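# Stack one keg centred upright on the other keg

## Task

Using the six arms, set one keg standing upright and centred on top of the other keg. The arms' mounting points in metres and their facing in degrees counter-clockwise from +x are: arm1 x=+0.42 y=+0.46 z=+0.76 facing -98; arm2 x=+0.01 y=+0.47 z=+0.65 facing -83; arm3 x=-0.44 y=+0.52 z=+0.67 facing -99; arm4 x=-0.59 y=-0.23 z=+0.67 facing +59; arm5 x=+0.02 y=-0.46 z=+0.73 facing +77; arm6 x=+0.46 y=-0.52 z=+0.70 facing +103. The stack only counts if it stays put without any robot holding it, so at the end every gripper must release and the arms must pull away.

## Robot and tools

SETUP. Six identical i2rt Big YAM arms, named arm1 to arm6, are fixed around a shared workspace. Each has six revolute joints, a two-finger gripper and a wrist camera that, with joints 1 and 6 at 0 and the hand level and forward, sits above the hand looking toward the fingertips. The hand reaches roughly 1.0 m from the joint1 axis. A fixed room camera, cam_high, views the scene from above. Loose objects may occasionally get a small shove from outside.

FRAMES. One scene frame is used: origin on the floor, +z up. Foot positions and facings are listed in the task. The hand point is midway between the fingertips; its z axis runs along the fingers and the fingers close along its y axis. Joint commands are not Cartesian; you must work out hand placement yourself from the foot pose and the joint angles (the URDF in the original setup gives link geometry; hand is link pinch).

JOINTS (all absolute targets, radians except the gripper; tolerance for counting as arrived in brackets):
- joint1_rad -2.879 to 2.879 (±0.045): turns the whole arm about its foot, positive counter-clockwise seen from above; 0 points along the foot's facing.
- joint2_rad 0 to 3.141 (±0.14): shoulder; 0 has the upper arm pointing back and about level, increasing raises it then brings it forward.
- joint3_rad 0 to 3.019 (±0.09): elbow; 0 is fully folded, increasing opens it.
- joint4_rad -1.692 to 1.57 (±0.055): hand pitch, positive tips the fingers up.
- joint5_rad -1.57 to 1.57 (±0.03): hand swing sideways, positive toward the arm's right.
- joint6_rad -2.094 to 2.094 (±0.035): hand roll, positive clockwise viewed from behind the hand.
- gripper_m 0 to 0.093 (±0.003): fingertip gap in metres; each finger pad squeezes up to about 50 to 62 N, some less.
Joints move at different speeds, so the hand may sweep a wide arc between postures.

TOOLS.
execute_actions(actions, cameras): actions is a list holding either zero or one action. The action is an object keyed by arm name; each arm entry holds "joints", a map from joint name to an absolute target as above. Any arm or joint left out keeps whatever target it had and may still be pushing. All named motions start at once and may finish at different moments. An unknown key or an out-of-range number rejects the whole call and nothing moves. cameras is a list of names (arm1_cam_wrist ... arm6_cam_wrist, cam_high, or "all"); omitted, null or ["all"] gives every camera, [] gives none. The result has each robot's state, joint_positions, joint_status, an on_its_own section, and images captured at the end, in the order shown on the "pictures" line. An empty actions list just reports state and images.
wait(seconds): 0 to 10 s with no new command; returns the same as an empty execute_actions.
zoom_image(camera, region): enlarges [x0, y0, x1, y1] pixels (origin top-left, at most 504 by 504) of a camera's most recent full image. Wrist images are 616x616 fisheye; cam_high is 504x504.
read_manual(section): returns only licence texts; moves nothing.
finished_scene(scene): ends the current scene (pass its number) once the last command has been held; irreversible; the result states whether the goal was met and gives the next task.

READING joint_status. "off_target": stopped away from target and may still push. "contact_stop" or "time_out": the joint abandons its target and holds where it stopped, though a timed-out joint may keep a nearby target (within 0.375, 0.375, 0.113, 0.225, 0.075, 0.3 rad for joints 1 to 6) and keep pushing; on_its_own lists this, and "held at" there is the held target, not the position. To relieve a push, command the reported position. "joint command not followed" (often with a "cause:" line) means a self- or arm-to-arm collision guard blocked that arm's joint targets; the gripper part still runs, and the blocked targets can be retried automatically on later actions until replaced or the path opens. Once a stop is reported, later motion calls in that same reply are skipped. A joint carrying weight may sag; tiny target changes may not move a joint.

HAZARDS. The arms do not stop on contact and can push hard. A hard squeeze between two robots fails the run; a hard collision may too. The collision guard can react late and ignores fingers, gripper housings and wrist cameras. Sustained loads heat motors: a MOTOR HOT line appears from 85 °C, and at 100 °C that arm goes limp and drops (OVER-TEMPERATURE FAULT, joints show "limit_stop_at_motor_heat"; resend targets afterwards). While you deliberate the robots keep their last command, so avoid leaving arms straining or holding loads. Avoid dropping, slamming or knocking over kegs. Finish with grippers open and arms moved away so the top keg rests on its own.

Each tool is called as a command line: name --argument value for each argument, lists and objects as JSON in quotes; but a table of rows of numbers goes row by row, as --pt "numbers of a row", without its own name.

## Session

execute_actions --actions '[]'

Scene clock: 0.00 s.
Motor temperatures (°C, as the motors report them): arm1=[28 28 34 25 28 25] | arm2=[29 30 36 26 26 28] | arm3=[27 27 30 27 25 28] | arm4=[29 30 30 27 30 26] | arm5=[28 32 34 28 27 27] | arm6=[25 27 32 27 29 27]
arm1.joint_positions: joint1_rad=+0.359 joint2_rad=+0.581 joint3_rad=+1.384 joint4_rad=-1.331 joint5_rad=+0.089 joint6_rad=-0.416 gripper_m=+0.094
arm1.joint_status: not commanded
arm1.hand: x=+0.4533 y=+0.2428 z=+1.3099 quat_wxyz=(-0.286, -0.409, -0.763, +0.410) (m; scene frame)
arm2.joint_positions: joint1_rad=-0.251 joint2_rad=+0.631 joint3_rad=+1.454 joint4_rad=-1.469 joint5_rad=-0.154 joint6_rad=+0.295 gripper_m=+0.095
arm2.joint_status: not commanded
arm2.hand: x=+0.0080 y=+0.2617 z=+1.1941 quat_wxyz=(-0.387, -0.730, -0.511, +0.237) (m; scene frame)
arm3.joint_positions: joint1_rad=+0.158 joint2_rad=+0.590 joint3_rad=+1.464 joint4_rad=-1.242 joint5_rad=+0.185 joint6_rad=+0.494 gripper_m=+0.095
arm3.joint_status: not commanded
arm3.hand: x=-0.4725 y=+0.3033 z=+1.2759 quat_wxyz=(-0.444, -0.732, -0.375, +0.356) (m; scene frame)
arm4.joint_positions: joint1_rad=-0.405 joint2_rad=+0.532 joint3_rad=+1.330 joint4_rad=-1.417 joint5_rad=-0.040 joint6_rad=-0.491 gripper_m=+0.094
arm4.joint_status: not commanded
arm4.hand: x=-0.4342 y=-0.1165 z=+1.1792 quat_wxyz=(-0.460, +0.473, -0.750, -0.050) (m; scene frame)
arm5.joint_positions: joint1_rad=+0.310 joint2_rad=+0.600 joint3_rad=+1.455 joint4_rad=-1.187 joint5_rad=+0.258 joint6_rad=+0.099 gripper_m=+0.094
arm5.joint_status: not commanded
arm5.hand: x=+0.0397 y=-0.2333 z=+1.3361 quat_wxyz=(-0.450, +0.516, -0.624, -0.376) (m; scene frame)
arm6.joint_positions: joint1_rad=-0.095 joint2_rad=+0.540 joint3_rad=+1.341 joint4_rad=-1.527 joint5_rad=-0.212 joint6_rad=+0.487 gripper_m=+0.095
arm6.joint_status: not commanded
arm6.hand: x=+0.4040 y=-0.3400 z=+1.1953 quat_wxyz=(-0.097, +0.551, -0.725, -0.402) (m; scene frame)
pictures: arm1_cam_wrist, arm2_cam_wrist, arm3_cam_wrist, arm4_cam_wrist, arm5_cam_wrist, arm6_cam_wrist, cam_high
Images, in order (width x height): arm1_cam_wrist 616x616, arm2_cam_wrist 616x616, arm3_cam_wrist 616x616, arm4_cam_wrist 616x616, arm5_cam_wrist 616x616, arm6_cam_wrist 616x616, cam_high 504x504.

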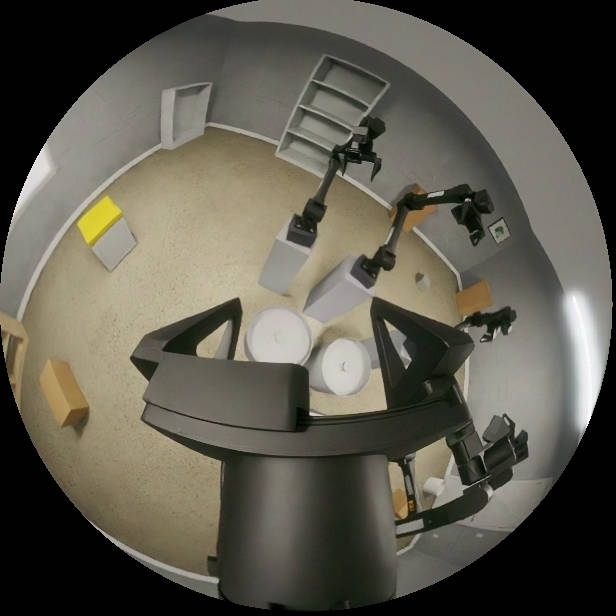

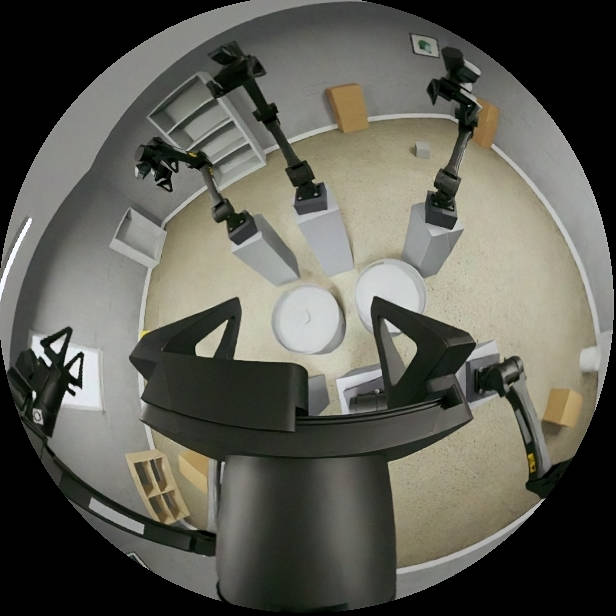

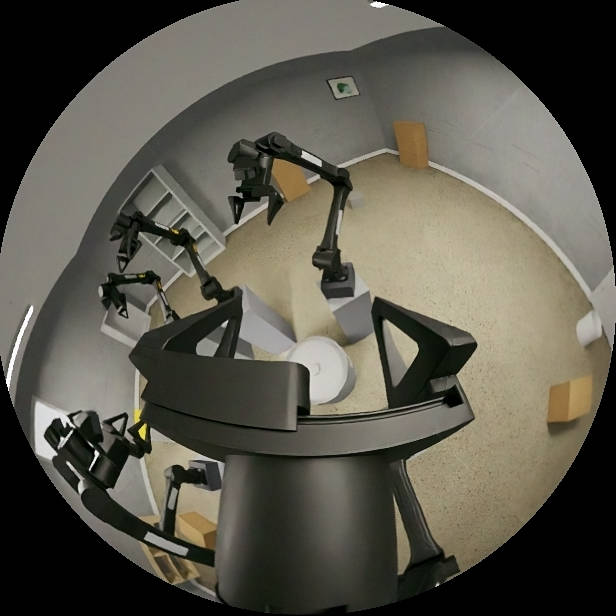

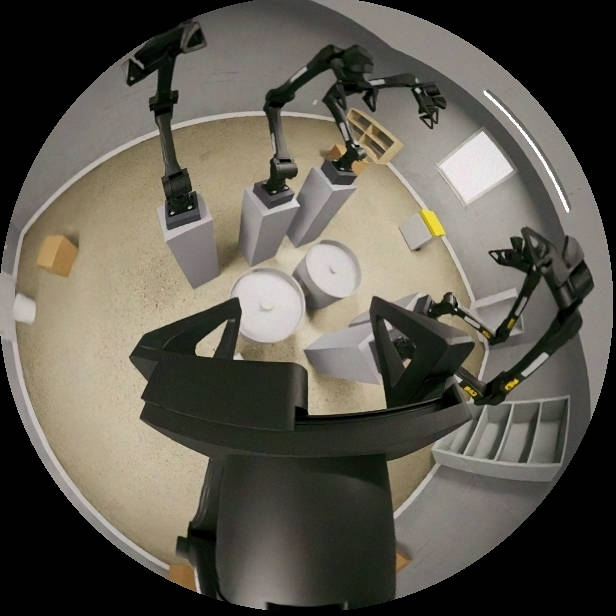

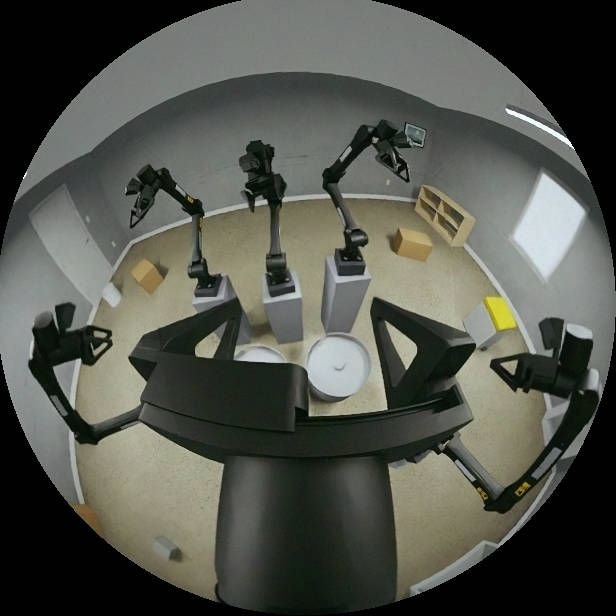

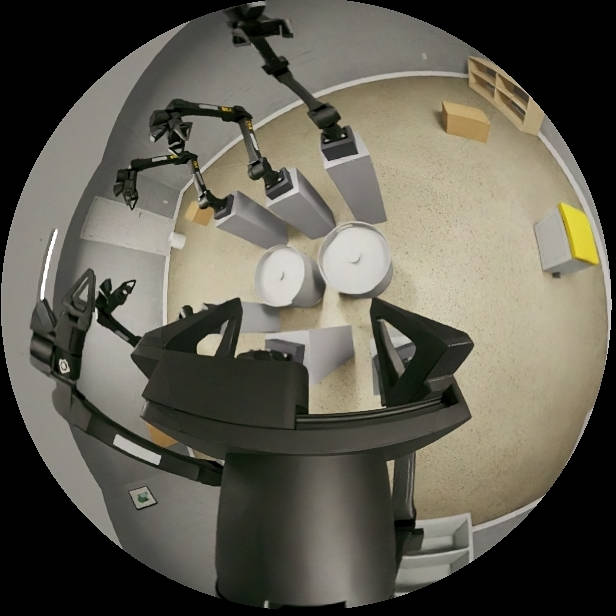

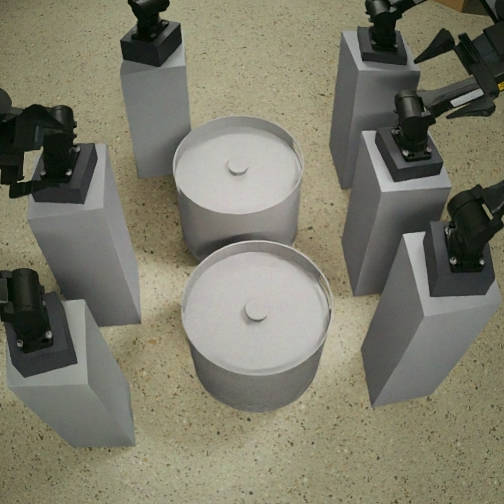

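zoom_image --camera "cam_high" --region '[160,100,350,400]'

execute_actions --actions '[{"arm1":{"joints":{"joint1_rad":0.6}},"arm3":{"joints":{"joint1_rad":-0.4}},"arm4":{"joints":{"joint1_rad":1.065,"joint3_rad":0.855,"joint2_rad":1.1,"joint4_rad":-1.0,"joint5_rad":0,"joint6_rad":0.3,"gripper_m":0}},"arm6":{"joints":{"joint1_rad":-0.6}},"arm2":{"joints":{"joint1_rad":0.44,"joint2_rad":1.2,"joint3_rad":0.65,"joint4_rad":-1.02,"joint5_rad":0,"joint6_rad":-1.36,"gripper_m":0.07}},"arm5":{"joints":{"joint1_rad":-0.55,"joint2_rad":1.4,"joint3_rad":0.9,"joint4_rad":-1.07,"joint5_rad":0,"joint6_rad":0.445,"gripper_m":0.07}}}]' --cameras '["arm2_cam_wrist","arm5_cam_wrist","cam_high"]'

Region (160, 100, 350, 400) of cam_high's 504x504 image, scaled by 1.680, with more detail than that image has; it fills the left 319 columns of this view, and the rest is white.

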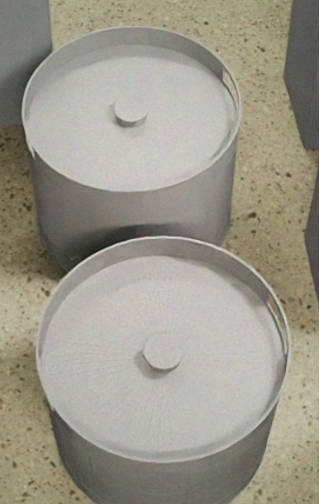

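Scene clock: 18.73 s.
Motor temperatures (°C, as the motors report them): arm1=[28 28 38 26 28 25] | arm2=[29 30 39 26 26 28] | arm3=[27 27 33 27 25 28] | arm4=[29 30 34 27 30 26] | arm5=[28 32 37 28 27 27] | arm6=[25 27 34 27 29 27]
arm1.joint_positions: joint1_rad=+0.595 joint2_rad=+0.581 joint3_rad=+1.384 joint4_rad=-1.331 joint5_rad=+0.089 joint6_rad=-0.416 gripper_m=+0.094
arm1.joint_status: all done
arm1.hand: x=+0.5034 y=+0.2565 z=+1.3098 quat_wxyz=(-0.332, -0.317, -0.806, +0.373) (m; scene frame)
arm2.joint_positions: joint1_rad=+0.435 joint2_rad=+1.217 joint3_rad=+0.657 joint4_rad=-1.034 joint5_rad=-0.001 joint6_rad=-1.346 gripper_m=+0.070
arm2.joint_status: all done
arm2.hand: x=+0.1532 y=+0.2388 z=+0.7129 quat_wxyz=(+0.005, +0.164, -0.986, -0.007) (m; scene frame)
arm3.joint_positions: joint1_rad=-0.395 joint2_rad=+0.590 joint3_rad=+1.464 joint4_rad=-1.242 joint5_rad=+0.185 joint6_rad=+0.494 gripper_m=+0.095
arm3.joint_status: all done
arm3.hand: x=-0.5814 y=+0.3529 z=+1.2760 quat_wxyz=(-0.330, -0.807, -0.161, +0.463) (m; scene frame)
arm4.joint_positions: joint1_rad=+1.064 joint2_rad=+1.110 joint3_rad=+0.839 joint4_rad=-1.010 joint5_rad=+0.000 joint6_rad=+0.284 gripper_m=+0.000
arm4.joint_status: all done
arm4.hand: x=-0.7635 y=+0.0751 z=+0.8305 quat_wxyz=(-0.059, +0.776, -0.614, -0.136) (m; scene frame)
arm5.joint_positions: joint1_rad=-0.552 joint2_rad=+1.379 joint3_rad=+0.881 joint4_rad=-1.066 joint5_rad=+0.002 joint6_rad=+0.433 gripper_m=+0.070
arm5.joint_status: all done
arm5.hand: x=+0.2667 y=-0.2074 z=+0.8144 quat_wxyz=(-0.007, +0.182, -0.983, -0.002) (m; scene frame)
arm6.joint_positions: joint1_rad=-0.594 joint2_rad=+0.540 joint3_rad=+1.341 joint4_rad=-1.527 joint5_rad=-0.212 joint6_rad=+0.487 gripper_m=+0.095
arm6.joint_status: all done
arm6.hand: x=+0.4939 y=-0.3335 z=+1.1949 quat_wxyz=(-0.195, +0.356, -0.838, -0.363) (m; scene frame)
pictures: arm2_cam_wrist, arm5_cam_wrist, cam_high
Images, in order (width x height): arm2_cam_wrist 616x616, arm5_cam_wrist 616x616, cam_high 504x504.

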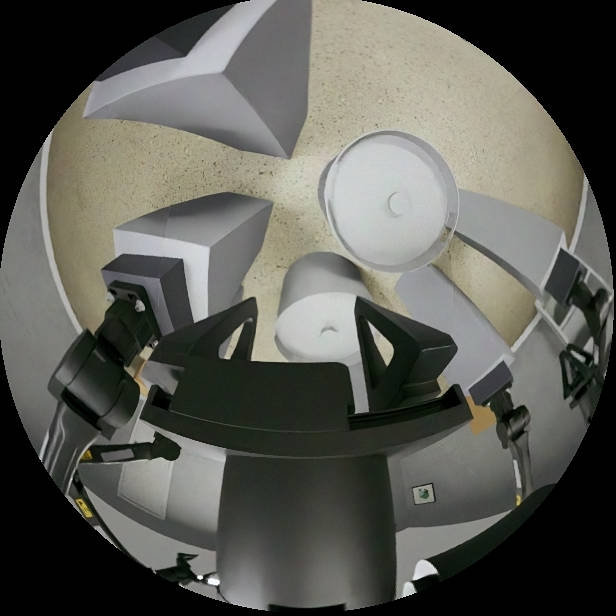

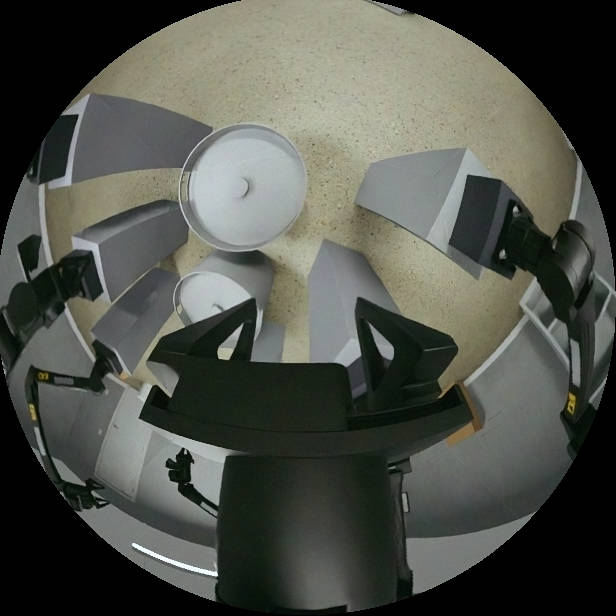

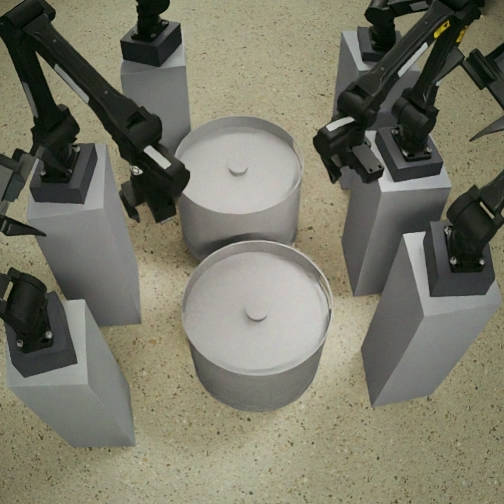

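execute_actions --actions '[{"arm4":{"joints":{"joint2_rad":2.652,"joint4_rad":0.226}},"arm2":{"joints":{"joint1_rad":0.728,"joint2_rad":2.27,"joint3_rad":0.852,"joint4_rad":-0.138,"joint6_rad":-0.511}},"arm5":{"joints":{"joint1_rad":-0.351,"joint2_rad":2.51,"joint3_rad":0.881,"joint4_rad":0.072,"joint6_rad":1.203}}}]' --cameras '["arm2_cam_wrist","arm5_cam_wrist","cam_high"]'

Scene clock: 31.50 s.
Motor temperatures (°C, as the motors report them): arm1=[28 29 39 26 28 25] | arm2=[29 30 39 26 26 28] | arm3=[27 27 34 27 25 28] | arm4=[29 30 35 27 30 26] | arm5=[28 32 37 28 27 27] | arm6=[25 27 35 27 29 27]
arm1.joint_positions: joint1_rad=+0.595 joint2_rad=+0.581 joint3_rad=+1.384 joint4_rad=-1.331 joint5_rad=+0.089 joint6_rad=-0.416 gripper_m=+0.094
arm1.joint_status: not commanded
arm1.hand: x=+0.5034 y=+0.2565 z=+1.3098 quat_wxyz=(-0.332, -0.317, -0.806, +0.373) (m; scene frame)
arm2.joint_positions: joint1_rad=+0.730 joint2_rad=+2.263 joint3_rad=+0.843 joint4_rad=-0.153 joint5_rad=+0.000 joint6_rad=-0.525 gripper_m=+0.070
arm2.joint_status: all done
arm2.hand: x=+0.2901 y=+0.2222 z=+0.4076 quat_wxyz=(+0.000, -0.097, -0.995, +0.003) (m; scene frame)
arm3.joint_positions: joint1_rad=-0.395 joint2_rad=+0.590 joint3_rad=+1.464 joint4_rad=-1.242 joint5_rad=+0.185 joint6_rad=+0.494 gripper_m=+0.095
arm3.joint_status: not commanded
arm3.hand: x=-0.5814 y=+0.3529 z=+1.2760 quat_wxyz=(-0.330, -0.807, -0.161, +0.463) (m; scene frame)
arm4.joint_positions: joint1_rad=+1.064 joint2_rad=+2.658 joint3_rad=+0.850 joint4_rad=+0.215 joint5_rad=+0.000 joint6_rad=+0.284 gripper_m=+0.000
arm4.joint_status: all done
arm4.hand: x=-0.7334 y=+0.0296 z=+0.2973 quat_wxyz=(-0.001, +0.784, -0.621, +0.008) (m; scene frame)
arm5.joint_positions: joint1_rad=-0.345 joint2_rad=+2.493 joint3_rad=+0.881 joint4_rad=+0.062 joint5_rad=+0.002 joint6_rad=+1.191 gripper_m=+0.070
arm5.joint_status: all done
arm5.hand: x=+0.2121 y=-0.1604 z=+0.4047 quat_wxyz=(-0.009, -0.092, -0.996, -0.010) (m; scene frame)
arm6.joint_positions: joint1_rad=-0.594 joint2_rad=+0.540 joint3_rad=+1.341 joint4_rad=-1.527 joint5_rad=-0.212 joint6_rad=+0.487 gripper_m=+0.095
arm6.joint_status: not commanded
arm6.hand: x=+0.4939 y=-0.3335 z=+1.1949 quat_wxyz=(-0.195, +0.356, -0.838, -0.363) (m; scene frame)
pictures: arm2_cam_wrist, arm5_cam_wrist, cam_high
Images, in order (width x height): arm2_cam_wrist 616x616, arm5_cam_wrist 616x616, cam_high 504x504.

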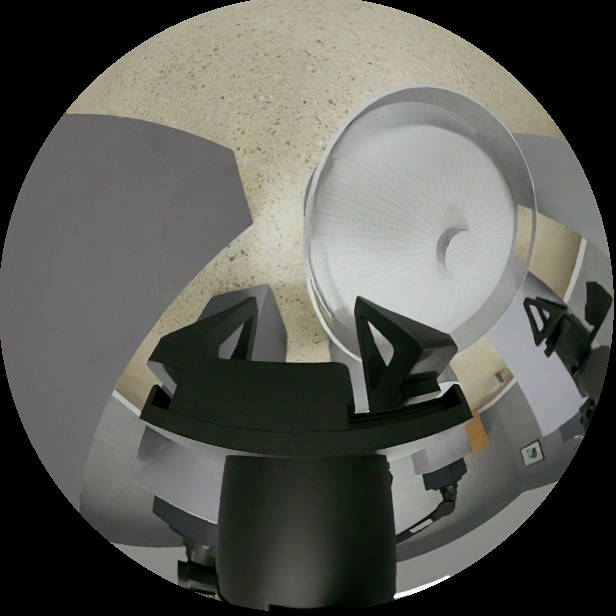

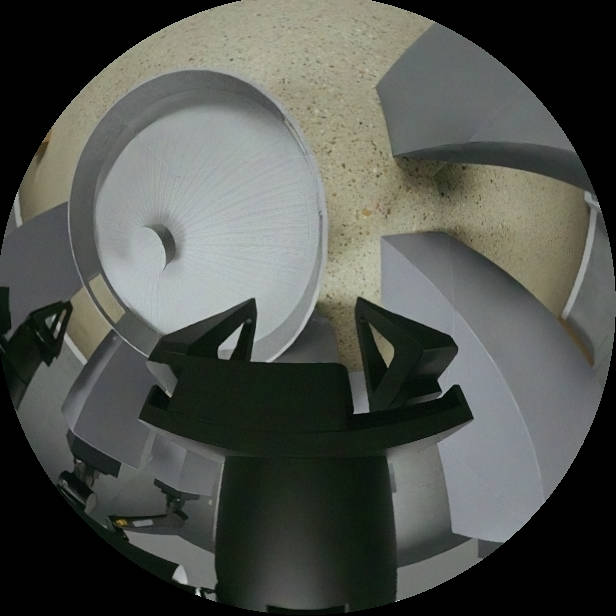

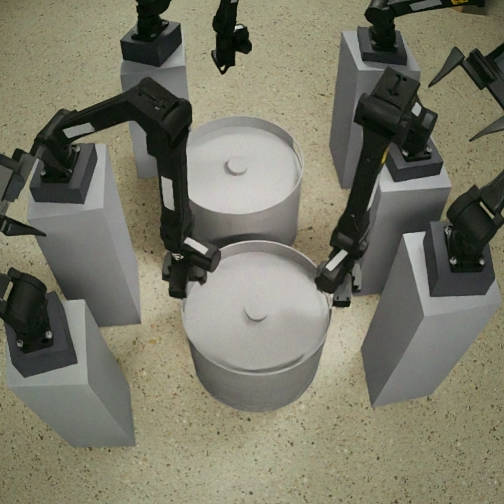

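execute_actions --actions '[{"arm2":{"joints":{"joint1_rad":0.796,"joint2_rad":2.313,"joint3_rad":1.0,"joint4_rad":-0.249,"joint6_rad":-0.43}},"arm5":{"joints":{"joint1_rad":-0.499,"joint2_rad":2.53,"joint3_rad":0.945,"joint4_rad":0.0,"joint6_rad":1.045}}}]' --cameras '["arm2_cam_wrist","arm5_cam_wrist","arm4_cam_wrist"]'

Scene clock: 42.50 s.
Motor temperatures (°C, as the motors report them): arm1=[28 29 39 26 28 25] | arm2=[29 31 37 26 26 28] | arm3=[27 27 34 27 25 28] | arm4=[29 31 32 27 30 26] | arm5=[28 33 36 28 27 27] | arm6=[25 27 35 27 29 27]
arm1.joint_positions: joint1_rad=+0.595 joint2_rad=+0.581 joint3_rad=+1.384 joint4_rad=-1.331 joint5_rad=+0.089 joint6_rad=-0.416 gripper_m=+0.094
arm1.joint_status: not commanded
arm1.hand: x=+0.5034 y=+0.2565 z=+1.3098 quat_wxyz=(-0.332, -0.317, -0.806, +0.373) (m; scene frame)
arm2.joint_positions: joint1_rad=+0.795 joint2_rad=+2.305 joint3_rad=+0.992 joint4_rad=-0.236 joint5_rad=+0.000 joint6_rad=-0.444 gripper_m=+0.070
arm2.joint_status: all done
arm2.hand: x=+0.3499 y=+0.2066 z=+0.4035 quat_wxyz=(-0.010, -0.105, -0.994, +0.009) (m; scene frame)
arm3.joint_positions: joint1_rad=-0.395 joint2_rad=+0.590 joint3_rad=+1.464 joint4_rad=-1.242 joint5_rad=+0.185 joint6_rad=+0.494 gripper_m=+0.095
arm3.joint_status: not commanded
arm3.hand: x=-0.5814 y=+0.3529 z=+1.2760 quat_wxyz=(-0.330, -0.807, -0.161, +0.463) (m; scene frame)
arm4.joint_positions: joint1_rad=+1.064 joint2_rad=+2.658 joint3_rad=+0.850 joint4_rad=+0.215 joint5_rad=+0.000 joint6_rad=+0.284 gripper_m=+0.000
arm4.joint_status: not commanded
arm4.hand: x=-0.7334 y=+0.0296 z=+0.2973 quat_wxyz=(-0.001, +0.784, -0.621, +0.008) (m; scene frame)
arm5.joint_positions: joint1_rad=-0.504 joint2_rad=+2.504 joint3_rad=+0.948 joint4_rad=+0.010 joint5_rad=+0.002 joint6_rad=+1.057 gripper_m=+0.070
arm5.joint_status: all done
arm5.hand: x=+0.2730 y=-0.1760 z=+0.4012 quat_wxyz=(-0.011, -0.104, -0.994, -0.011) (m; scene frame)
arm6.joint_positions: joint1_rad=-0.594 joint2_rad=+0.540 joint3_rad=+1.341 joint4_rad=-1.527 joint5_rad=-0.212 joint6_rad=+0.487 gripper_m=+0.095
arm6.joint_status: not commanded
arm6.hand: x=+0.4939 y=-0.3335 z=+1.1949 quat_wxyz=(-0.195, +0.356, -0.838, -0.363) (m; scene frame)
pictures: arm2_cam_wrist, arm4_cam_wrist, arm5_cam_wrist
Images, in order (width x height): arm2_cam_wrist 616x616, arm4_cam_wrist 616x616, arm5_cam_wrist 616x616.

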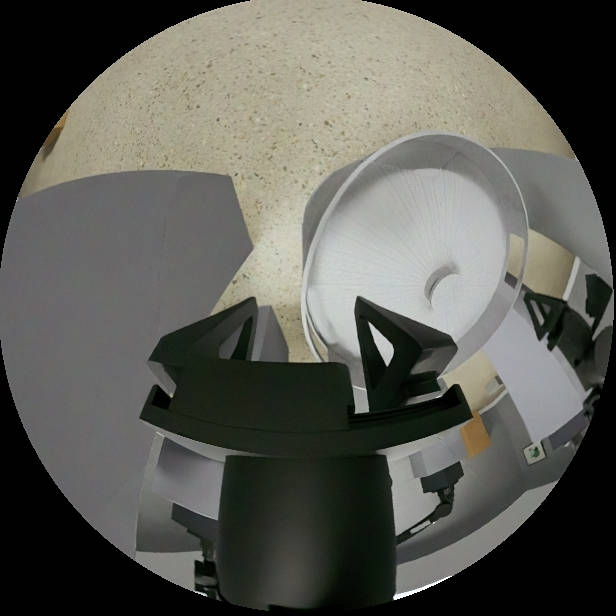

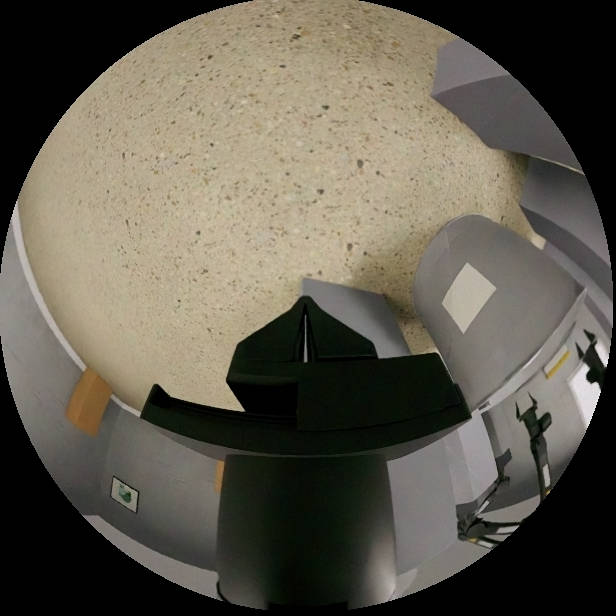

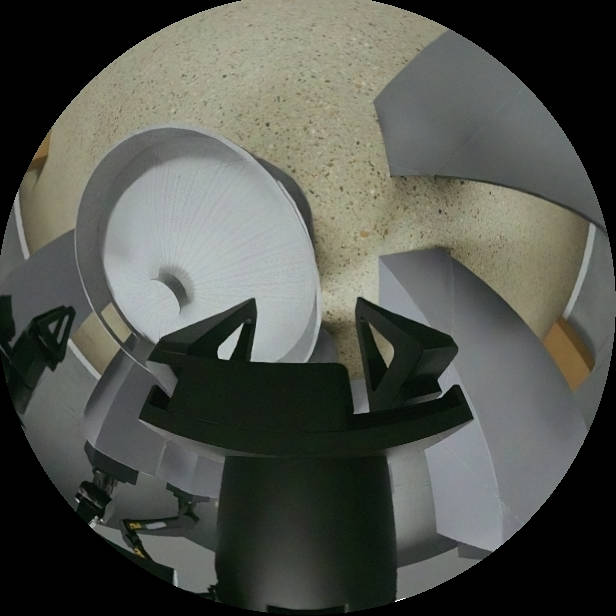

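execute_actions --actions '[{"arm2":{"joints":{"joint2_rad":2.582,"joint3_rad":1.125,"joint4_rad":-0.11}},"arm5":{"joints":{"joint1_rad":-0.495,"joint2_rad":2.78,"joint3_rad":1.095,"joint4_rad":0.095}}}]' --cameras '["arm2_cam_wrist","arm5_cam_wrist"]'

Scene clock: 47.57 s.
Motor temperatures (°C, as the motors report them): arm1=[28 29 39 26 28 25] | arm2=[29 31 37 26 26 28] | arm3=[27 27 34 27 25 28] | arm4=[29 31 32 27 30 26] | arm5=[28 33 36 28 27 27] | arm6=[25 27 35 27 29 27]
arm1.joint_positions: joint1_rad=+0.595 joint2_rad=+0.581 joint3_rad=+1.384 joint4_rad=-1.331 joint5_rad=+0.089 joint6_rad=-0.416 gripper_m=+0.094
arm1.joint_status: not commanded
arm1.hand: x=+0.5034 y=+0.2565 z=+1.3098 quat_wxyz=(-0.332, -0.317, -0.806, +0.373) (m; scene frame)
arm2.joint_positions: joint1_rad=+0.798 joint2_rad=+2.575 joint3_rad=+1.126 joint4_rad=-0.116 joint5_rad=+0.001 joint6_rad=-0.444 gripper_m=+0.070
arm2.joint_status: all done
arm2.hand: x=+0.3479 y=+0.2084 z=+0.3040 quat_wxyz=(-0.003, -0.104, -0.995, +0.006) (m; scene frame)
arm3.joint_positions: joint1_rad=-0.395 joint2_rad=+0.590 joint3_rad=+1.464 joint4_rad=-1.242 joint5_rad=+0.185 joint6_rad=+0.494 gripper_m=+0.095
arm3.joint_status: not commanded
arm3.hand: x=-0.5814 y=+0.3529 z=+1.2760 quat_wxyz=(-0.330, -0.807, -0.161, +0.463) (m; scene frame)
arm4.joint_positions: joint1_rad=+1.064 joint2_rad=+2.658 joint3_rad=+0.850 joint4_rad=+0.215 joint5_rad=+0.000 joint6_rad=+0.284 gripper_m=+0.000
arm4.joint_status: not commanded
arm4.hand: x=-0.7334 y=+0.0296 z=+0.2973 quat_wxyz=(-0.001, +0.784, -0.621, +0.008) (m; scene frame)
arm5.joint_positions: joint1_rad=-0.502 joint2_rad=+2.744 joint3_rad=+1.093 joint4_rad=+0.097 joint5_rad=+0.001 joint6_rad=+1.058 gripper_m=+0.070
arm5.joint_status: all done
arm5.hand: x=+0.2682 y=-0.1807 z=+0.3154 quat_wxyz=(-0.009, -0.104, -0.995, -0.008) (m; scene frame)
arm6.joint_positions: joint1_rad=-0.594 joint2_rad=+0.540 joint3_rad=+1.341 joint4_rad=-1.527 joint5_rad=-0.212 joint6_rad=+0.487 gripper_m=+0.095
arm6.joint_status: not commanded
arm6.hand: x=+0.4939 y=-0.3335 z=+1.1949 quat_wxyz=(-0.195, +0.356, -0.838, -0.363) (m; scene frame)
pictures: arm2_cam_wrist, arm5_cam_wrist
Images, in order (width x height): arm2_cam_wrist 616x616, arm5_cam_wrist 616x616.

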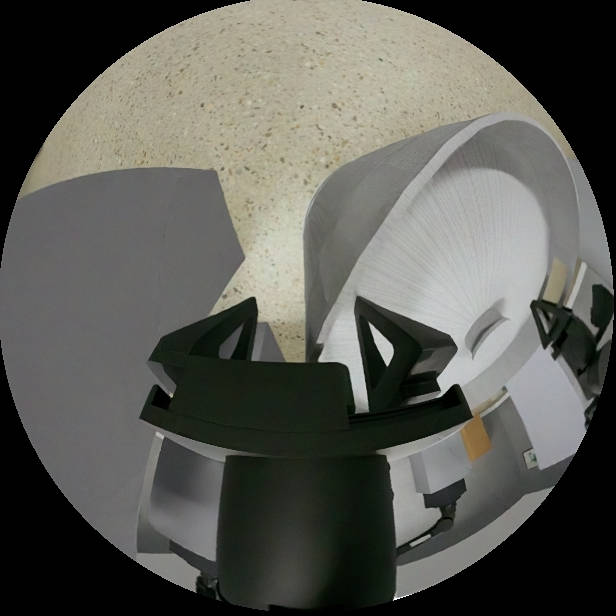

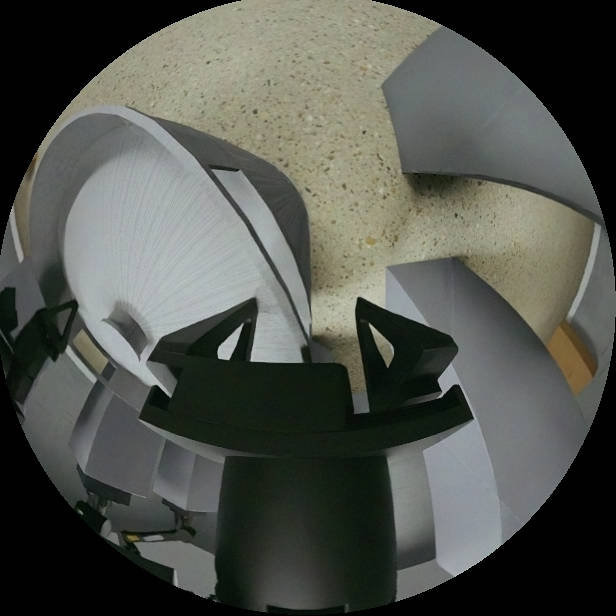

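execute_actions --actions '[{"arm5":{"joints":{"joint1_rad":-0.455,"joint2_rad":2.75,"joint4_rad":0.04,"joint6_rad":1.16}},"arm2":{"joints":{"joint6_rad":-0.38}}}]' --cameras '["arm5_cam_wrist"]'

execute_actions --actions '[{"arm5":{"joints":{"gripper_m":0}},"arm2":{"joints":{"gripper_m":0}}}]' --cameras '["arm2_cam_wrist","arm5_cam_wrist","cam_high"]'

Scene clock: 53.43 s.
Motor temperatures (°C, as the motors report them): arm1=[28 29 39 26 28 25] | arm2=[29 31 37 26 26 28] | arm3=[27 27 34 27 25 28] | arm4=[29 31 31 27 30 26] | arm5=[28 33 35 28 27 27] | arm6=[25 27 35 27 29 27]
arm1.joint_positions: joint1_rad=+0.595 joint2_rad=+0.581 joint3_rad=+1.384 joint4_rad=-1.331 joint5_rad=+0.089 joint6_rad=-0.416 gripper_m=+0.094
arm1.joint_status: not commanded
arm1.hand: x=+0.5034 y=+0.2565 z=+1.3098 quat_wxyz=(-0.332, -0.317, -0.806, +0.373) (m; scene frame)
arm2.joint_positions: joint1_rad=+0.798 joint2_rad=+2.575 joint3_rad=+1.126 joint4_rad=-0.116 joint5_rad=+0.001 joint6_rad=-0.394 gripper_m=+0.070
arm2.joint_status: all done
arm2.hand: x=+0.3479 y=+0.2084 z=+0.3040 quat_wxyz=(-0.003, -0.129, -0.992, +0.005) (m; scene frame)
arm3.joint_positions: joint1_rad=-0.395 joint2_rad=+0.590 joint3_rad=+1.464 joint4_rad=-1.242 joint5_rad=+0.185 joint6_rad=+0.494 gripper_m=+0.095
arm3.joint_status: not commanded
arm3.hand: x=-0.5814 y=+0.3529 z=+1.2760 quat_wxyz=(-0.330, -0.807, -0.161, +0.463) (m; scene frame)
arm4.joint_positions: joint1_rad=+1.064 joint2_rad=+2.658 joint3_rad=+0.850 joint4_rad=+0.215 joint5_rad=+0.000 joint6_rad=+0.284 gripper_m=+0.000
arm4.joint_status: not commanded
arm4.hand: x=-0.7334 y=+0.0296 z=+0.2973 quat_wxyz=(-0.001, +0.784, -0.621, +0.008) (m; scene frame)
arm5.joint_positions: joint1_rad=-0.461 joint2_rad=+2.740 joint3_rad=+1.094 joint4_rad=+0.052 joint5_rad=+0.001 joint6_rad=+1.146 gripper_m=+0.070
arm5.joint_status: all done
arm5.hand: x=+0.2513 y=-0.1774 z=+0.3166 quat_wxyz=(+0.002, -0.128, -0.992, +0.008) (m; scene frame)
arm6.joint_positions: joint1_rad=-0.594 joint2_rad=+0.540 joint3_rad=+1.341 joint4_rad=-1.527 joint5_rad=-0.212 joint6_rad=+0.487 gripper_m=+0.095
arm6.joint_status: not commanded
arm6.hand: x=+0.4939 y=-0.3335 z=+1.1949 quat_wxyz=(-0.195, +0.356, -0.838, -0.363) (m; scene frame)
pictures: arm5_cam_wrist
Images, in order (width x height): arm5_cam_wrist 616x616.

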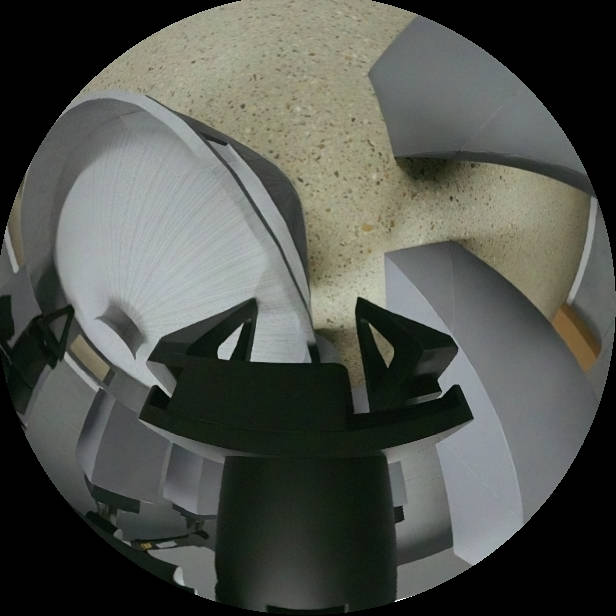

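Scene clock: 54.33 s.
Motor temperatures (°C, as the motors report them): arm1=[28 29 39 26 28 25] | arm2=[29 31 37 26 26 28] | arm3=[27 27 34 27 25 28] | arm4=[29 31 31 27 30 26] | arm5=[28 33 35 28 27 27] | arm6=[25 27 35 27 29 27]
arm1.joint_positions: joint1_rad=+0.595 joint2_rad=+0.581 joint3_rad=+1.384 joint4_rad=-1.331 joint5_rad=+0.089 joint6_rad=-0.416 gripper_m=+0.094
arm1.joint_status: not commanded
arm1.hand: x=+0.5034 y=+0.2565 z=+1.3098 quat_wxyz=(-0.332, -0.317, -0.806, +0.373) (m; scene frame)
arm2.joint_positions: joint1_rad=+0.785 joint2_rad=+2.575 joint3_rad=+1.128 joint4_rad=-0.115 joint5_rad=-0.016 joint6_rad=-0.326 gripper_m=+0.002
arm2.joint_status: all done
arm2.hand: x=+0.3474 y=+0.2056 z=+0.3041 quat_wxyz=(-0.008, -0.169, -0.986, -0.002) (m; scene frame)
arm3.joint_positions: joint1_rad=-0.395 joint2_rad=+0.590 joint3_rad=+1.464 joint4_rad=-1.242 joint5_rad=+0.185 joint6_rad=+0.494 gripper_m=+0.095
arm3.joint_status: not commanded
arm3.hand: x=-0.5814 y=+0.3529 z=+1.2760 quat_wxyz=(-0.330, -0.807, -0.161, +0.463) (m; scene frame)
arm4.joint_positions: joint1_rad=+1.064 joint2_rad=+2.658 joint3_rad=+0.850 joint4_rad=+0.215 joint5_rad=+0.000 joint6_rad=+0.284 gripper_m=+0.000
arm4.joint_status: not commanded
arm4.hand: x=-0.7334 y=+0.0296 z=+0.2973 quat_wxyz=(-0.001, +0.784, -0.621, +0.008) (m; scene frame)
arm5.joint_positions: joint1_rad=-0.461 joint2_rad=+2.740 joint3_rad=+1.091 joint4_rad=+0.050 joint5_rad=+0.003 joint6_rad=+1.078 gripper_m=+0.001
arm5.joint_status: all done
arm5.hand: x=+0.2501 y=-0.1793 z=+0.3167 quat_wxyz=(+0.003, -0.094, -0.996, +0.011) (m; scene frame)
arm6.joint_positions: joint1_rad=-0.594 joint2_rad=+0.540 joint3_rad=+1.341 joint4_rad=-1.527 joint5_rad=-0.212 joint6_rad=+0.487 gripper_m=+0.095
arm6.joint_status: not commanded
arm6.hand: x=+0.4939 y=-0.3335 z=+1.1949 quat_wxyz=(-0.195, +0.356, -0.838, -0.363) (m; scene frame)
pictures: arm2_cam_wrist, arm5_cam_wrist, cam_high
Images, in order (width x height): arm2_cam_wrist 616x616, arm5_cam_wrist 616x616, cam_high 504x504.

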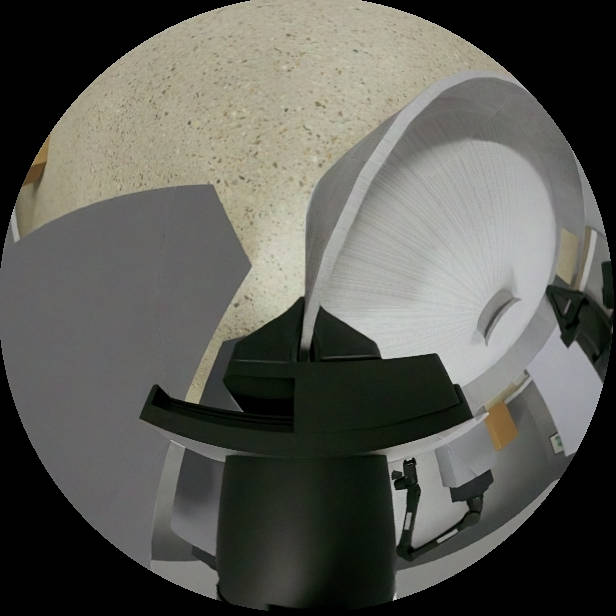

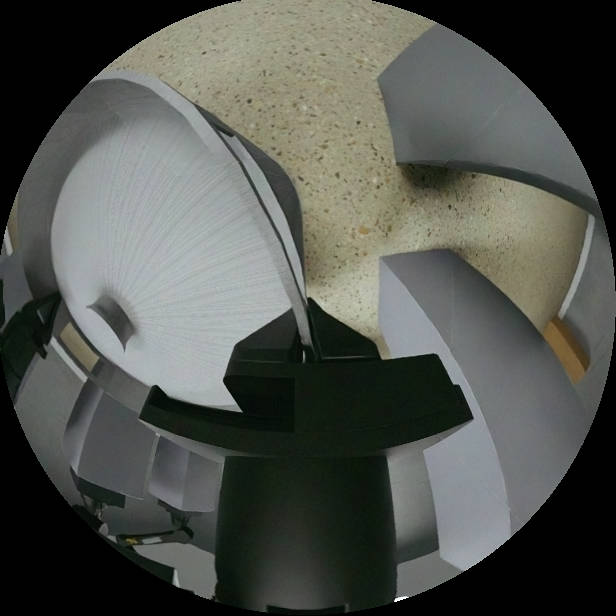

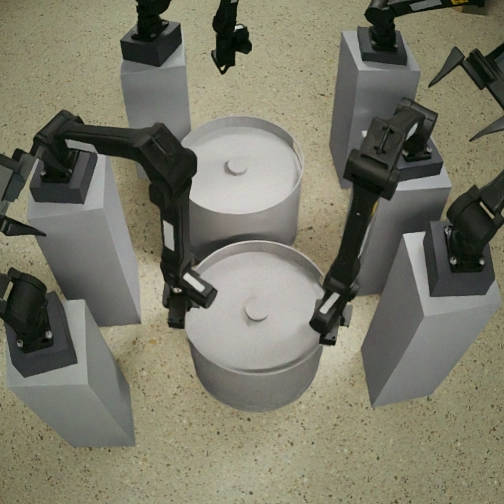

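execute_actions --actions '[{"arm5":{"joints":{"gripper_m":0.05}},"arm2":{"joints":{"joint6_rad":-0.325}}}]' --cameras '[]'

execute_actions --actions '[{"arm5":{"joints":{"joint1_rad":-0.372,"joint2_rad":2.775,"joint3_rad":1.05,"joint4_rad":0.135,"joint6_rad":1.31}}}]' --cameras '[]'

execute_actions --actions '[{"arm5":{"joints":{"gripper_m":0}}}]' --cameras '["arm5_cam_wrist"]'

Scene clock: 61.27 s.
Motor temperatures (°C, as the motors report them): arm1=[28 29 40 26 28 25] | arm2=[29 31 36 26 26 28] | arm3=[27 27 35 27 25 28] | arm4=[29 32 31 27 30 26] | arm5=[28 33 35 28 27 27] | arm6=[25 27 36 27 29 27]
arm1.joint_positions: joint1_rad=+0.595 joint2_rad=+0.581 joint3_rad=+1.384 joint4_rad=-1.331 joint5_rad=+0.089 joint6_rad=-0.416 gripper_m=+0.094
arm1.joint_status: not commanded
arm1.hand: x=+0.5034 y=+0.2565 z=+1.3098 quat_wxyz=(-0.332, -0.317, -0.806, +0.373) (m; scene frame)
arm2.joint_positions: joint1_rad=+0.785 joint2_rad=+2.575 joint3_rad=+1.128 joint4_rad=-0.115 joint5_rad=-0.016 joint6_rad=-0.306 gripper_m=+0.002
arm2.joint_status: all done
arm2.hand: x=+0.3474 y=+0.2056 z=+0.3041 quat_wxyz=(-0.008, -0.179, -0.984, -0.002) (m; scene frame)
arm3.joint_positions: joint1_rad=-0.395 joint2_rad=+0.590 joint3_rad=+1.464 joint4_rad=-1.242 joint5_rad=+0.185 joint6_rad=+0.494 gripper_m=+0.095
arm3.joint_status: not commanded
arm3.hand: x=-0.5814 y=+0.3529 z=+1.2760 quat_wxyz=(-0.330, -0.807, -0.161, +0.463) (m; scene frame)
arm4.joint_positions: joint1_rad=+1.064 joint2_rad=+2.658 joint3_rad=+0.850 joint4_rad=+0.215 joint5_rad=+0.000 joint6_rad=+0.284 gripper_m=+0.000
arm4.joint_status: not commanded
arm4.hand: x=-0.7334 y=+0.0296 z=+0.2973 quat_wxyz=(-0.001, +0.784, -0.621, +0.008) (m; scene frame)
arm5.joint_positions: joint1_rad=-0.461 joint2_rad=+2.740 joint3_rad=+1.092 joint4_rad=+0.048 joint5_rad=+0.003 joint6_rad=+1.148 gripper_m=+0.050
arm5.joint_status: all done
arm5.hand: x=+0.2498 y=-0.1795 z=+0.3167 quat_wxyz=(+0.004, -0.128, -0.992, +0.012) (m; scene frame)
arm6.joint_positions: joint1_rad=-0.594 joint2_rad=+0.540 joint3_rad=+1.341 joint4_rad=-1.527 joint5_rad=-0.212 joint6_rad=+0.487 gripper_m=+0.095
arm6.joint_status: not commanded
arm6.hand: x=+0.4939 y=-0.3335 z=+1.1949 quat_wxyz=(-0.195, +0.356, -0.838, -0.363) (m; scene frame)
pictures: none
No camera images: the call's "cameras" was empty. Leave "cameras" out to get every camera's image.

Scene clock: 62.37 s.
Motor temperatures (°C, as the motors report them): arm1=[28 29 40 26 28 25] | arm2=[29 31 36 26 26 28] | arm3=[27 27 35 27 25 28] | arm4=[29 32 31 27 30 26] | arm5=[28 33 35 28 27 27] | arm6=[25 27 36 27 29 27]
arm1.joint_positions: joint1_rad=+0.595 joint2_rad=+0.581 joint3_rad=+1.384 joint4_rad=-1.331 joint5_rad=+0.089 joint6_rad=-0.416 gripper_m=+0.094
arm1.joint_status: not commanded
arm1.hand: x=+0.5034 y=+0.2565 z=+1.3098 quat_wxyz=(-0.332, -0.317, -0.806, +0.373) (m; scene frame)
arm2.joint_positions: joint1_rad=+0.785 joint2_rad=+2.575 joint3_rad=+1.128 joint4_rad=-0.115 joint5_rad=-0.016 joint6_rad=-0.306 gripper_m=+0.002
arm2.joint_status: not commanded
arm2.hand: x=+0.3474 y=+0.2056 z=+0.3041 quat_wxyz=(-0.008, -0.179, -0.984, -0.002) (m; scene frame)
arm3.joint_positions: joint1_rad=-0.395 joint2_rad=+0.590 joint3_rad=+1.464 joint4_rad=-1.242 joint5_rad=+0.185 joint6_rad=+0.494 gripper_m=+0.095
arm3.joint_status: not commanded
arm3.hand: x=-0.5814 y=+0.3529 z=+1.2760 quat_wxyz=(-0.330, -0.807, -0.161, +0.463) (m; scene frame)
arm4.joint_positions: joint1_rad=+1.064 joint2_rad=+2.658 joint3_rad=+0.850 joint4_rad=+0.215 joint5_rad=+0.000 joint6_rad=+0.284 gripper_m=+0.000
arm4.joint_status: not commanded
arm4.hand: x=-0.7334 y=+0.0296 z=+0.2973 quat_wxyz=(-0.001, +0.784, -0.621, +0.008) (m; scene frame)
arm5.joint_positions: joint1_rad=-0.365 joint2_rad=+2.747 joint3_rad=+1.055 joint4_rad=+0.125 joint5_rad=+0.002 joint6_rad=+1.298 gripper_m=+0.050
arm5.joint_status: all done
arm5.hand: x=+0.2179 y=-0.1655 z=+0.3154 quat_wxyz=(-0.005, -0.155, -0.988, -0.003) (m; scene frame)
arm6.joint_positions: joint1_rad=-0.594 joint2_rad=+0.540 joint3_rad=+1.341 joint4_rad=-1.527 joint5_rad=-0.212 joint6_rad=+0.487 gripper_m=+0.095
arm6.joint_status: not commanded
arm6.hand: x=+0.4939 y=-0.3335 z=+1.1949 quat_wxyz=(-0.195, +0.356, -0.838, -0.363) (m; scene frame)
pictures: none
No camera images: the call's "cameras" was empty. Leave "cameras" out to get every camera's image.

Scene clock: 63.00 s.
Motor temperatures (°C, as the motors report them): arm1=[28 29 40 26 28 25] | arm2=[29 31 36 26 26 28] | arm3=[27 27 35 27 25 28] | arm4=[29 32 31 27 30 26] | arm5=[28 33 35 28 27 27] | arm6=[25 27 36 27 29 27]
arm1.joint_positions: joint1_rad=+0.595 joint2_rad=+0.581 joint3_rad=+1.384 joint4_rad=-1.331 joint5_rad=+0.089 joint6_rad=-0.416 gripper_m=+0.094
arm1.joint_status: not commanded
arm1.hand: x=+0.5034 y=+0.2565 z=+1.3098 quat_wxyz=(-0.332, -0.317, -0.806, +0.373) (m; scene frame)
arm2.joint_positions: joint1_rad=+0.785 joint2_rad=+2.575 joint3_rad=+1.128 joint4_rad=-0.115 joint5_rad=-0.016 joint6_rad=-0.306 gripper_m=+0.002
arm2.joint_status: not commanded
arm2.hand: x=+0.3474 y=+0.2056 z=+0.3041 quat_wxyz=(-0.008, -0.179, -0.984, -0.002) (m; scene frame)
arm3.joint_positions: joint1_rad=-0.395 joint2_rad=+0.590 joint3_rad=+1.464 joint4_rad=-1.242 joint5_rad=+0.185 joint6_rad=+0.494 gripper_m=+0.095
arm3.joint_status: not commanded
arm3.hand: x=-0.5814 y=+0.3529 z=+1.2760 quat_wxyz=(-0.330, -0.807, -0.161, +0.463) (m; scene frame)
arm4.joint_positions: joint1_rad=+1.064 joint2_rad=+2.658 joint3_rad=+0.850 joint4_rad=+0.215 joint5_rad=+0.000 joint6_rad=+0.284 gripper_m=+0.000
arm4.joint_status: not commanded
arm4.hand: x=-0.7334 y=+0.0296 z=+0.2973 quat_wxyz=(-0.001, +0.784, -0.621, +0.008) (m; scene frame)
arm5.joint_positions: joint1_rad=-0.367 joint2_rad=+2.750 joint3_rad=+1.048 joint4_rad=+0.128 joint5_rad=+0.003 joint6_rad=+1.306 gripper_m=+0.001
arm5.joint_status: all done
arm5.hand: x=+0.2152 y=-0.1705 z=+0.3147 quat_wxyz=(-0.003, -0.160, -0.987, +0.000) (m; scene frame)
arm6.joint_positions: joint1_rad=-0.594 joint2_rad=+0.540 joint3_rad=+1.341 joint4_rad=-1.527 joint5_rad=-0.212 joint6_rad=+0.487 gripper_m=+0.095
arm6.joint_status: not commanded
arm6.hand: x=+0.4939 y=-0.3335 z=+1.1949 quat_wxyz=(-0.195, +0.356, -0.838, -0.363) (m; scene frame)
pictures: arm5_cam_wrist
Images, in order (width x height): arm5_cam_wrist 616x616.

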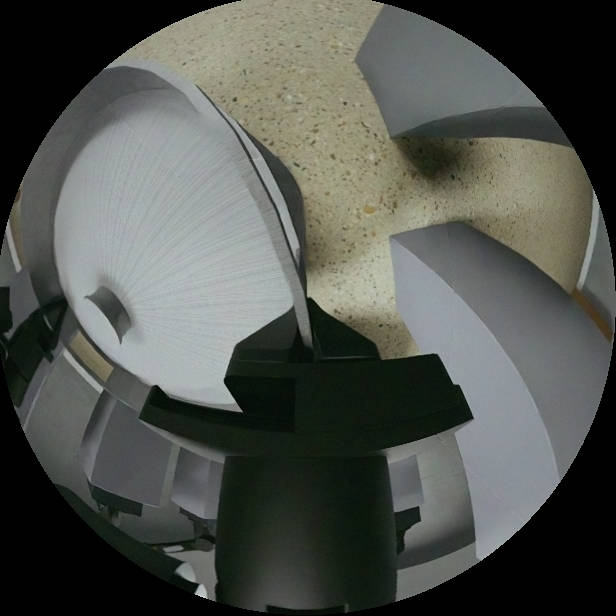

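execute_actions --actions '[{"arm2":{"joints":{"joint1_rad":0.785,"joint2_rad":2.20,"joint3_rad":1.085,"joint4_rad":-0.187,"joint6_rad":-0.32}},"arm5":{"joints":{"joint2_rad":2.454,"joint3_rad":0.945,"joint4_rad":0.097}}}]' --cameras '["cam_high"]'

Scene clock: 71.60 s.
Motor temperatures (°C, as the motors report them): arm1=[28 29 40 26 28 25] | arm2=[29 33 36 26 26 28] | arm3=[27 27 35 27 25 28] | arm4=[29 32 31 27 30 26] | arm5=[28 34 35 28 27 27] | arm6=[25 27 36 27 29 27]
arm1.joint_positions: joint1_rad=+0.595 joint2_rad=+0.581 joint3_rad=+1.384 joint4_rad=-1.331 joint5_rad=+0.089 joint6_rad=-0.416 gripper_m=+0.094
arm1.joint_status: not commanded
arm1.hand: x=+0.5034 y=+0.2565 z=+1.3098 quat_wxyz=(-0.332, -0.317, -0.806, +0.373) (m; scene frame)
arm2.joint_positions: joint1_rad=+0.783 joint2_rad=+2.476 joint3_rad=+1.064 joint4_rad=-0.179 joint5_rad=-0.007 joint6_rad=-0.330 gripper_m=+0.002
arm2.joint_status: joint2_rad time_out (moved -0.099 of -0.375); the others done
arm2.on_its_own: joint2_rad reads +2.476 and still pushes toward +2.200 since a time_out
arm2.hand: x=+0.3381 y=+0.2105 z=+0.3402 quat_wxyz=(+0.007, -0.168, -0.986, -0.005) (m; scene frame)
arm3.joint_positions: joint1_rad=-0.395 joint2_rad=+0.590 joint3_rad=+1.464 joint4_rad=-1.242 joint5_rad=+0.185 joint6_rad=+0.494 gripper_m=+0.095
arm3.joint_status: not commanded
arm3.hand: x=-0.5814 y=+0.3529 z=+1.2760 quat_wxyz=(-0.330, -0.807, -0.161, +0.463) (m; scene frame)
arm4.joint_positions: joint1_rad=+1.064 joint2_rad=+2.658 joint3_rad=+0.850 joint4_rad=+0.215 joint5_rad=+0.000 joint6_rad=+0.284 gripper_m=+0.000
arm4.joint_status: not commanded
arm4.hand: x=-0.7334 y=+0.0296 z=+0.2973 quat_wxyz=(-0.001, +0.784, -0.621, +0.008) (m; scene frame)
arm5.joint_positions: joint1_rad=-0.362 joint2_rad=+2.648 joint3_rad=+0.980 joint4_rad=+0.101 joint5_rad=+0.001 joint6_rad=+1.288 gripper_m=+0.001
arm5.joint_status: joint2_rad time_out (moved -0.102 of -0.296); the others done
arm5.on_its_own: joint2_rad reads +2.648 and still pushes toward +2.454 since a time_out
arm5.hand: x=+0.2158 y=-0.1656 z=+0.3510 quat_wxyz=(-0.004, -0.149, -0.989, -0.003) (m; scene frame)
arm6.joint_positions: joint1_rad=-0.594 joint2_rad=+0.540 joint3_rad=+1.341 joint4_rad=-1.527 joint5_rad=-0.212 joint6_rad=+0.487 gripper_m=+0.095
arm6.joint_status: not commanded
arm6.hand: x=+0.4939 y=-0.3335 z=+1.1949 quat_wxyz=(-0.195, +0.356, -0.838, -0.363) (m; scene frame)
pictures: cam_high
Images, in order (width x height): cam_high 504x504.

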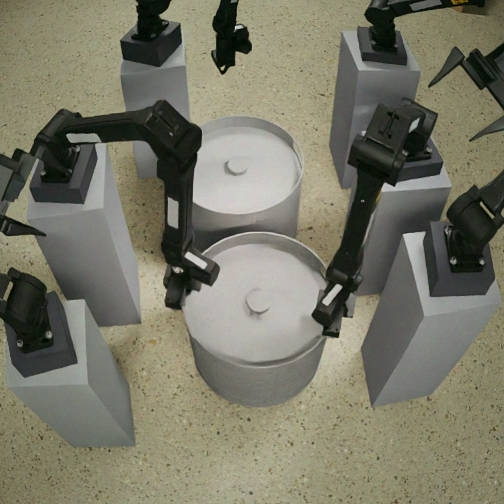

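execute_actions --actions '[{"arm2":{"joints":{"joint1_rad":0.67,"joint2_rad":1.73,"joint3_rad":0.785,"joint4_rad":-0.35,"joint6_rad":-0.686}},"arm5":{"joints":{"joint1_rad":-0.425,"joint2_rad":1.975,"joint3_rad":0.775,"joint4_rad":-0.16,"joint6_rad":1.009}}}]' --cameras '["cam_high"]'

Scene clock: 78.73 s.
Motor temperatures (°C, as the motors report them): arm1=[28 29 40 26 28 25] | arm2=[29 35 36 26 26 28] | arm3=[27 27 35 27 25 28] | arm4=[29 32 31 27 30 26] | arm5=[28 35 35 28 27 27] | arm6=[25 27 36 27 29 27]
arm1.joint_positions: joint1_rad=+0.595 joint2_rad=+0.581 joint3_rad=+1.384 joint4_rad=-1.331 joint5_rad=+0.089 joint6_rad=-0.416 gripper_m=+0.094
arm1.joint_status: not commanded
arm1.hand: x=+0.5034 y=+0.2565 z=+1.3098 quat_wxyz=(-0.332, -0.317, -0.806, +0.373) (m; scene frame)
arm2.joint_positions: joint1_rad=+0.673 joint2_rad=+1.938 joint3_rad=+0.722 joint4_rad=-0.358 joint5_rad=-0.008 joint6_rad=-0.686 gripper_m=+0.002
arm2.joint_status: joint2_rad time_out (moved -0.538 of -0.746); the others done
arm2.on_its_own: joint2_rad reads +1.938 and still pushes toward +1.730 since a time_out
arm2.hand: x=+0.2621 y=+0.2219 z=+0.5077 quat_wxyz=(-0.002, -0.046, -0.999, -0.001) (m; scene frame)
arm3.joint_positions: joint1_rad=-0.395 joint2_rad=+0.590 joint3_rad=+1.464 joint4_rad=-1.242 joint5_rad=+0.185 joint6_rad=+0.494 gripper_m=+0.095
arm3.joint_status: not commanded
arm3.hand: x=-0.5814 y=+0.3529 z=+1.2760 quat_wxyz=(-0.330, -0.807, -0.161, +0.463) (m; scene frame)
arm4.joint_positions: joint1_rad=+1.064 joint2_rad=+2.658 joint3_rad=+0.850 joint4_rad=+0.215 joint5_rad=+0.000 joint6_rad=+0.284 gripper_m=+0.000
arm4.joint_status: not commanded
arm4.hand: x=-0.7334 y=+0.0296 z=+0.2973 quat_wxyz=(-0.001, +0.784, -0.621, +0.008) (m; scene frame)
arm5.joint_positions: joint1_rad=-0.419 joint2_rad=+2.149 joint3_rad=+0.749 joint4_rad=-0.156 joint5_rad=+0.000 joint6_rad=+0.985 gripper_m=+0.001
arm5.joint_status: joint2_rad time_out (moved -0.499 of -0.673); the others done
arm5.on_its_own: joint2_rad reads +2.149 and still pushes toward +1.975 since a time_out
arm5.hand: x=+0.2326 y=-0.1754 z=+0.5153 quat_wxyz=(-0.007, -0.026, -1.000, -0.007) (m; scene frame)
arm6.joint_positions: joint1_rad=-0.594 joint2_rad=+0.540 joint3_rad=+1.341 joint4_rad=-1.527 joint5_rad=-0.212 joint6_rad=+0.487 gripper_m=+0.095
arm6.joint_status: not commanded
arm6.hand: x=+0.4939 y=-0.3335 z=+1.1949 quat_wxyz=(-0.195, +0.356, -0.838, -0.363) (m; scene frame)
pictures: cam_high
Images, in order (width x height): cam_high 504x504.

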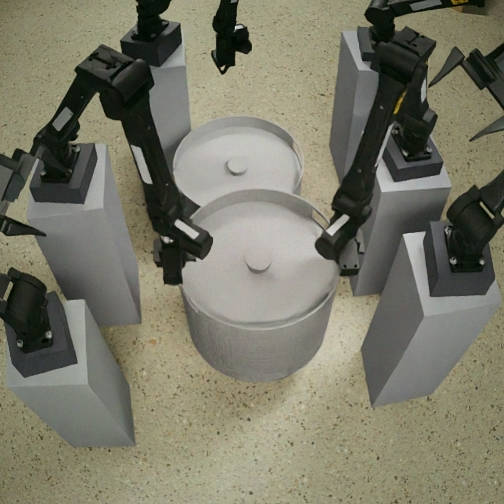

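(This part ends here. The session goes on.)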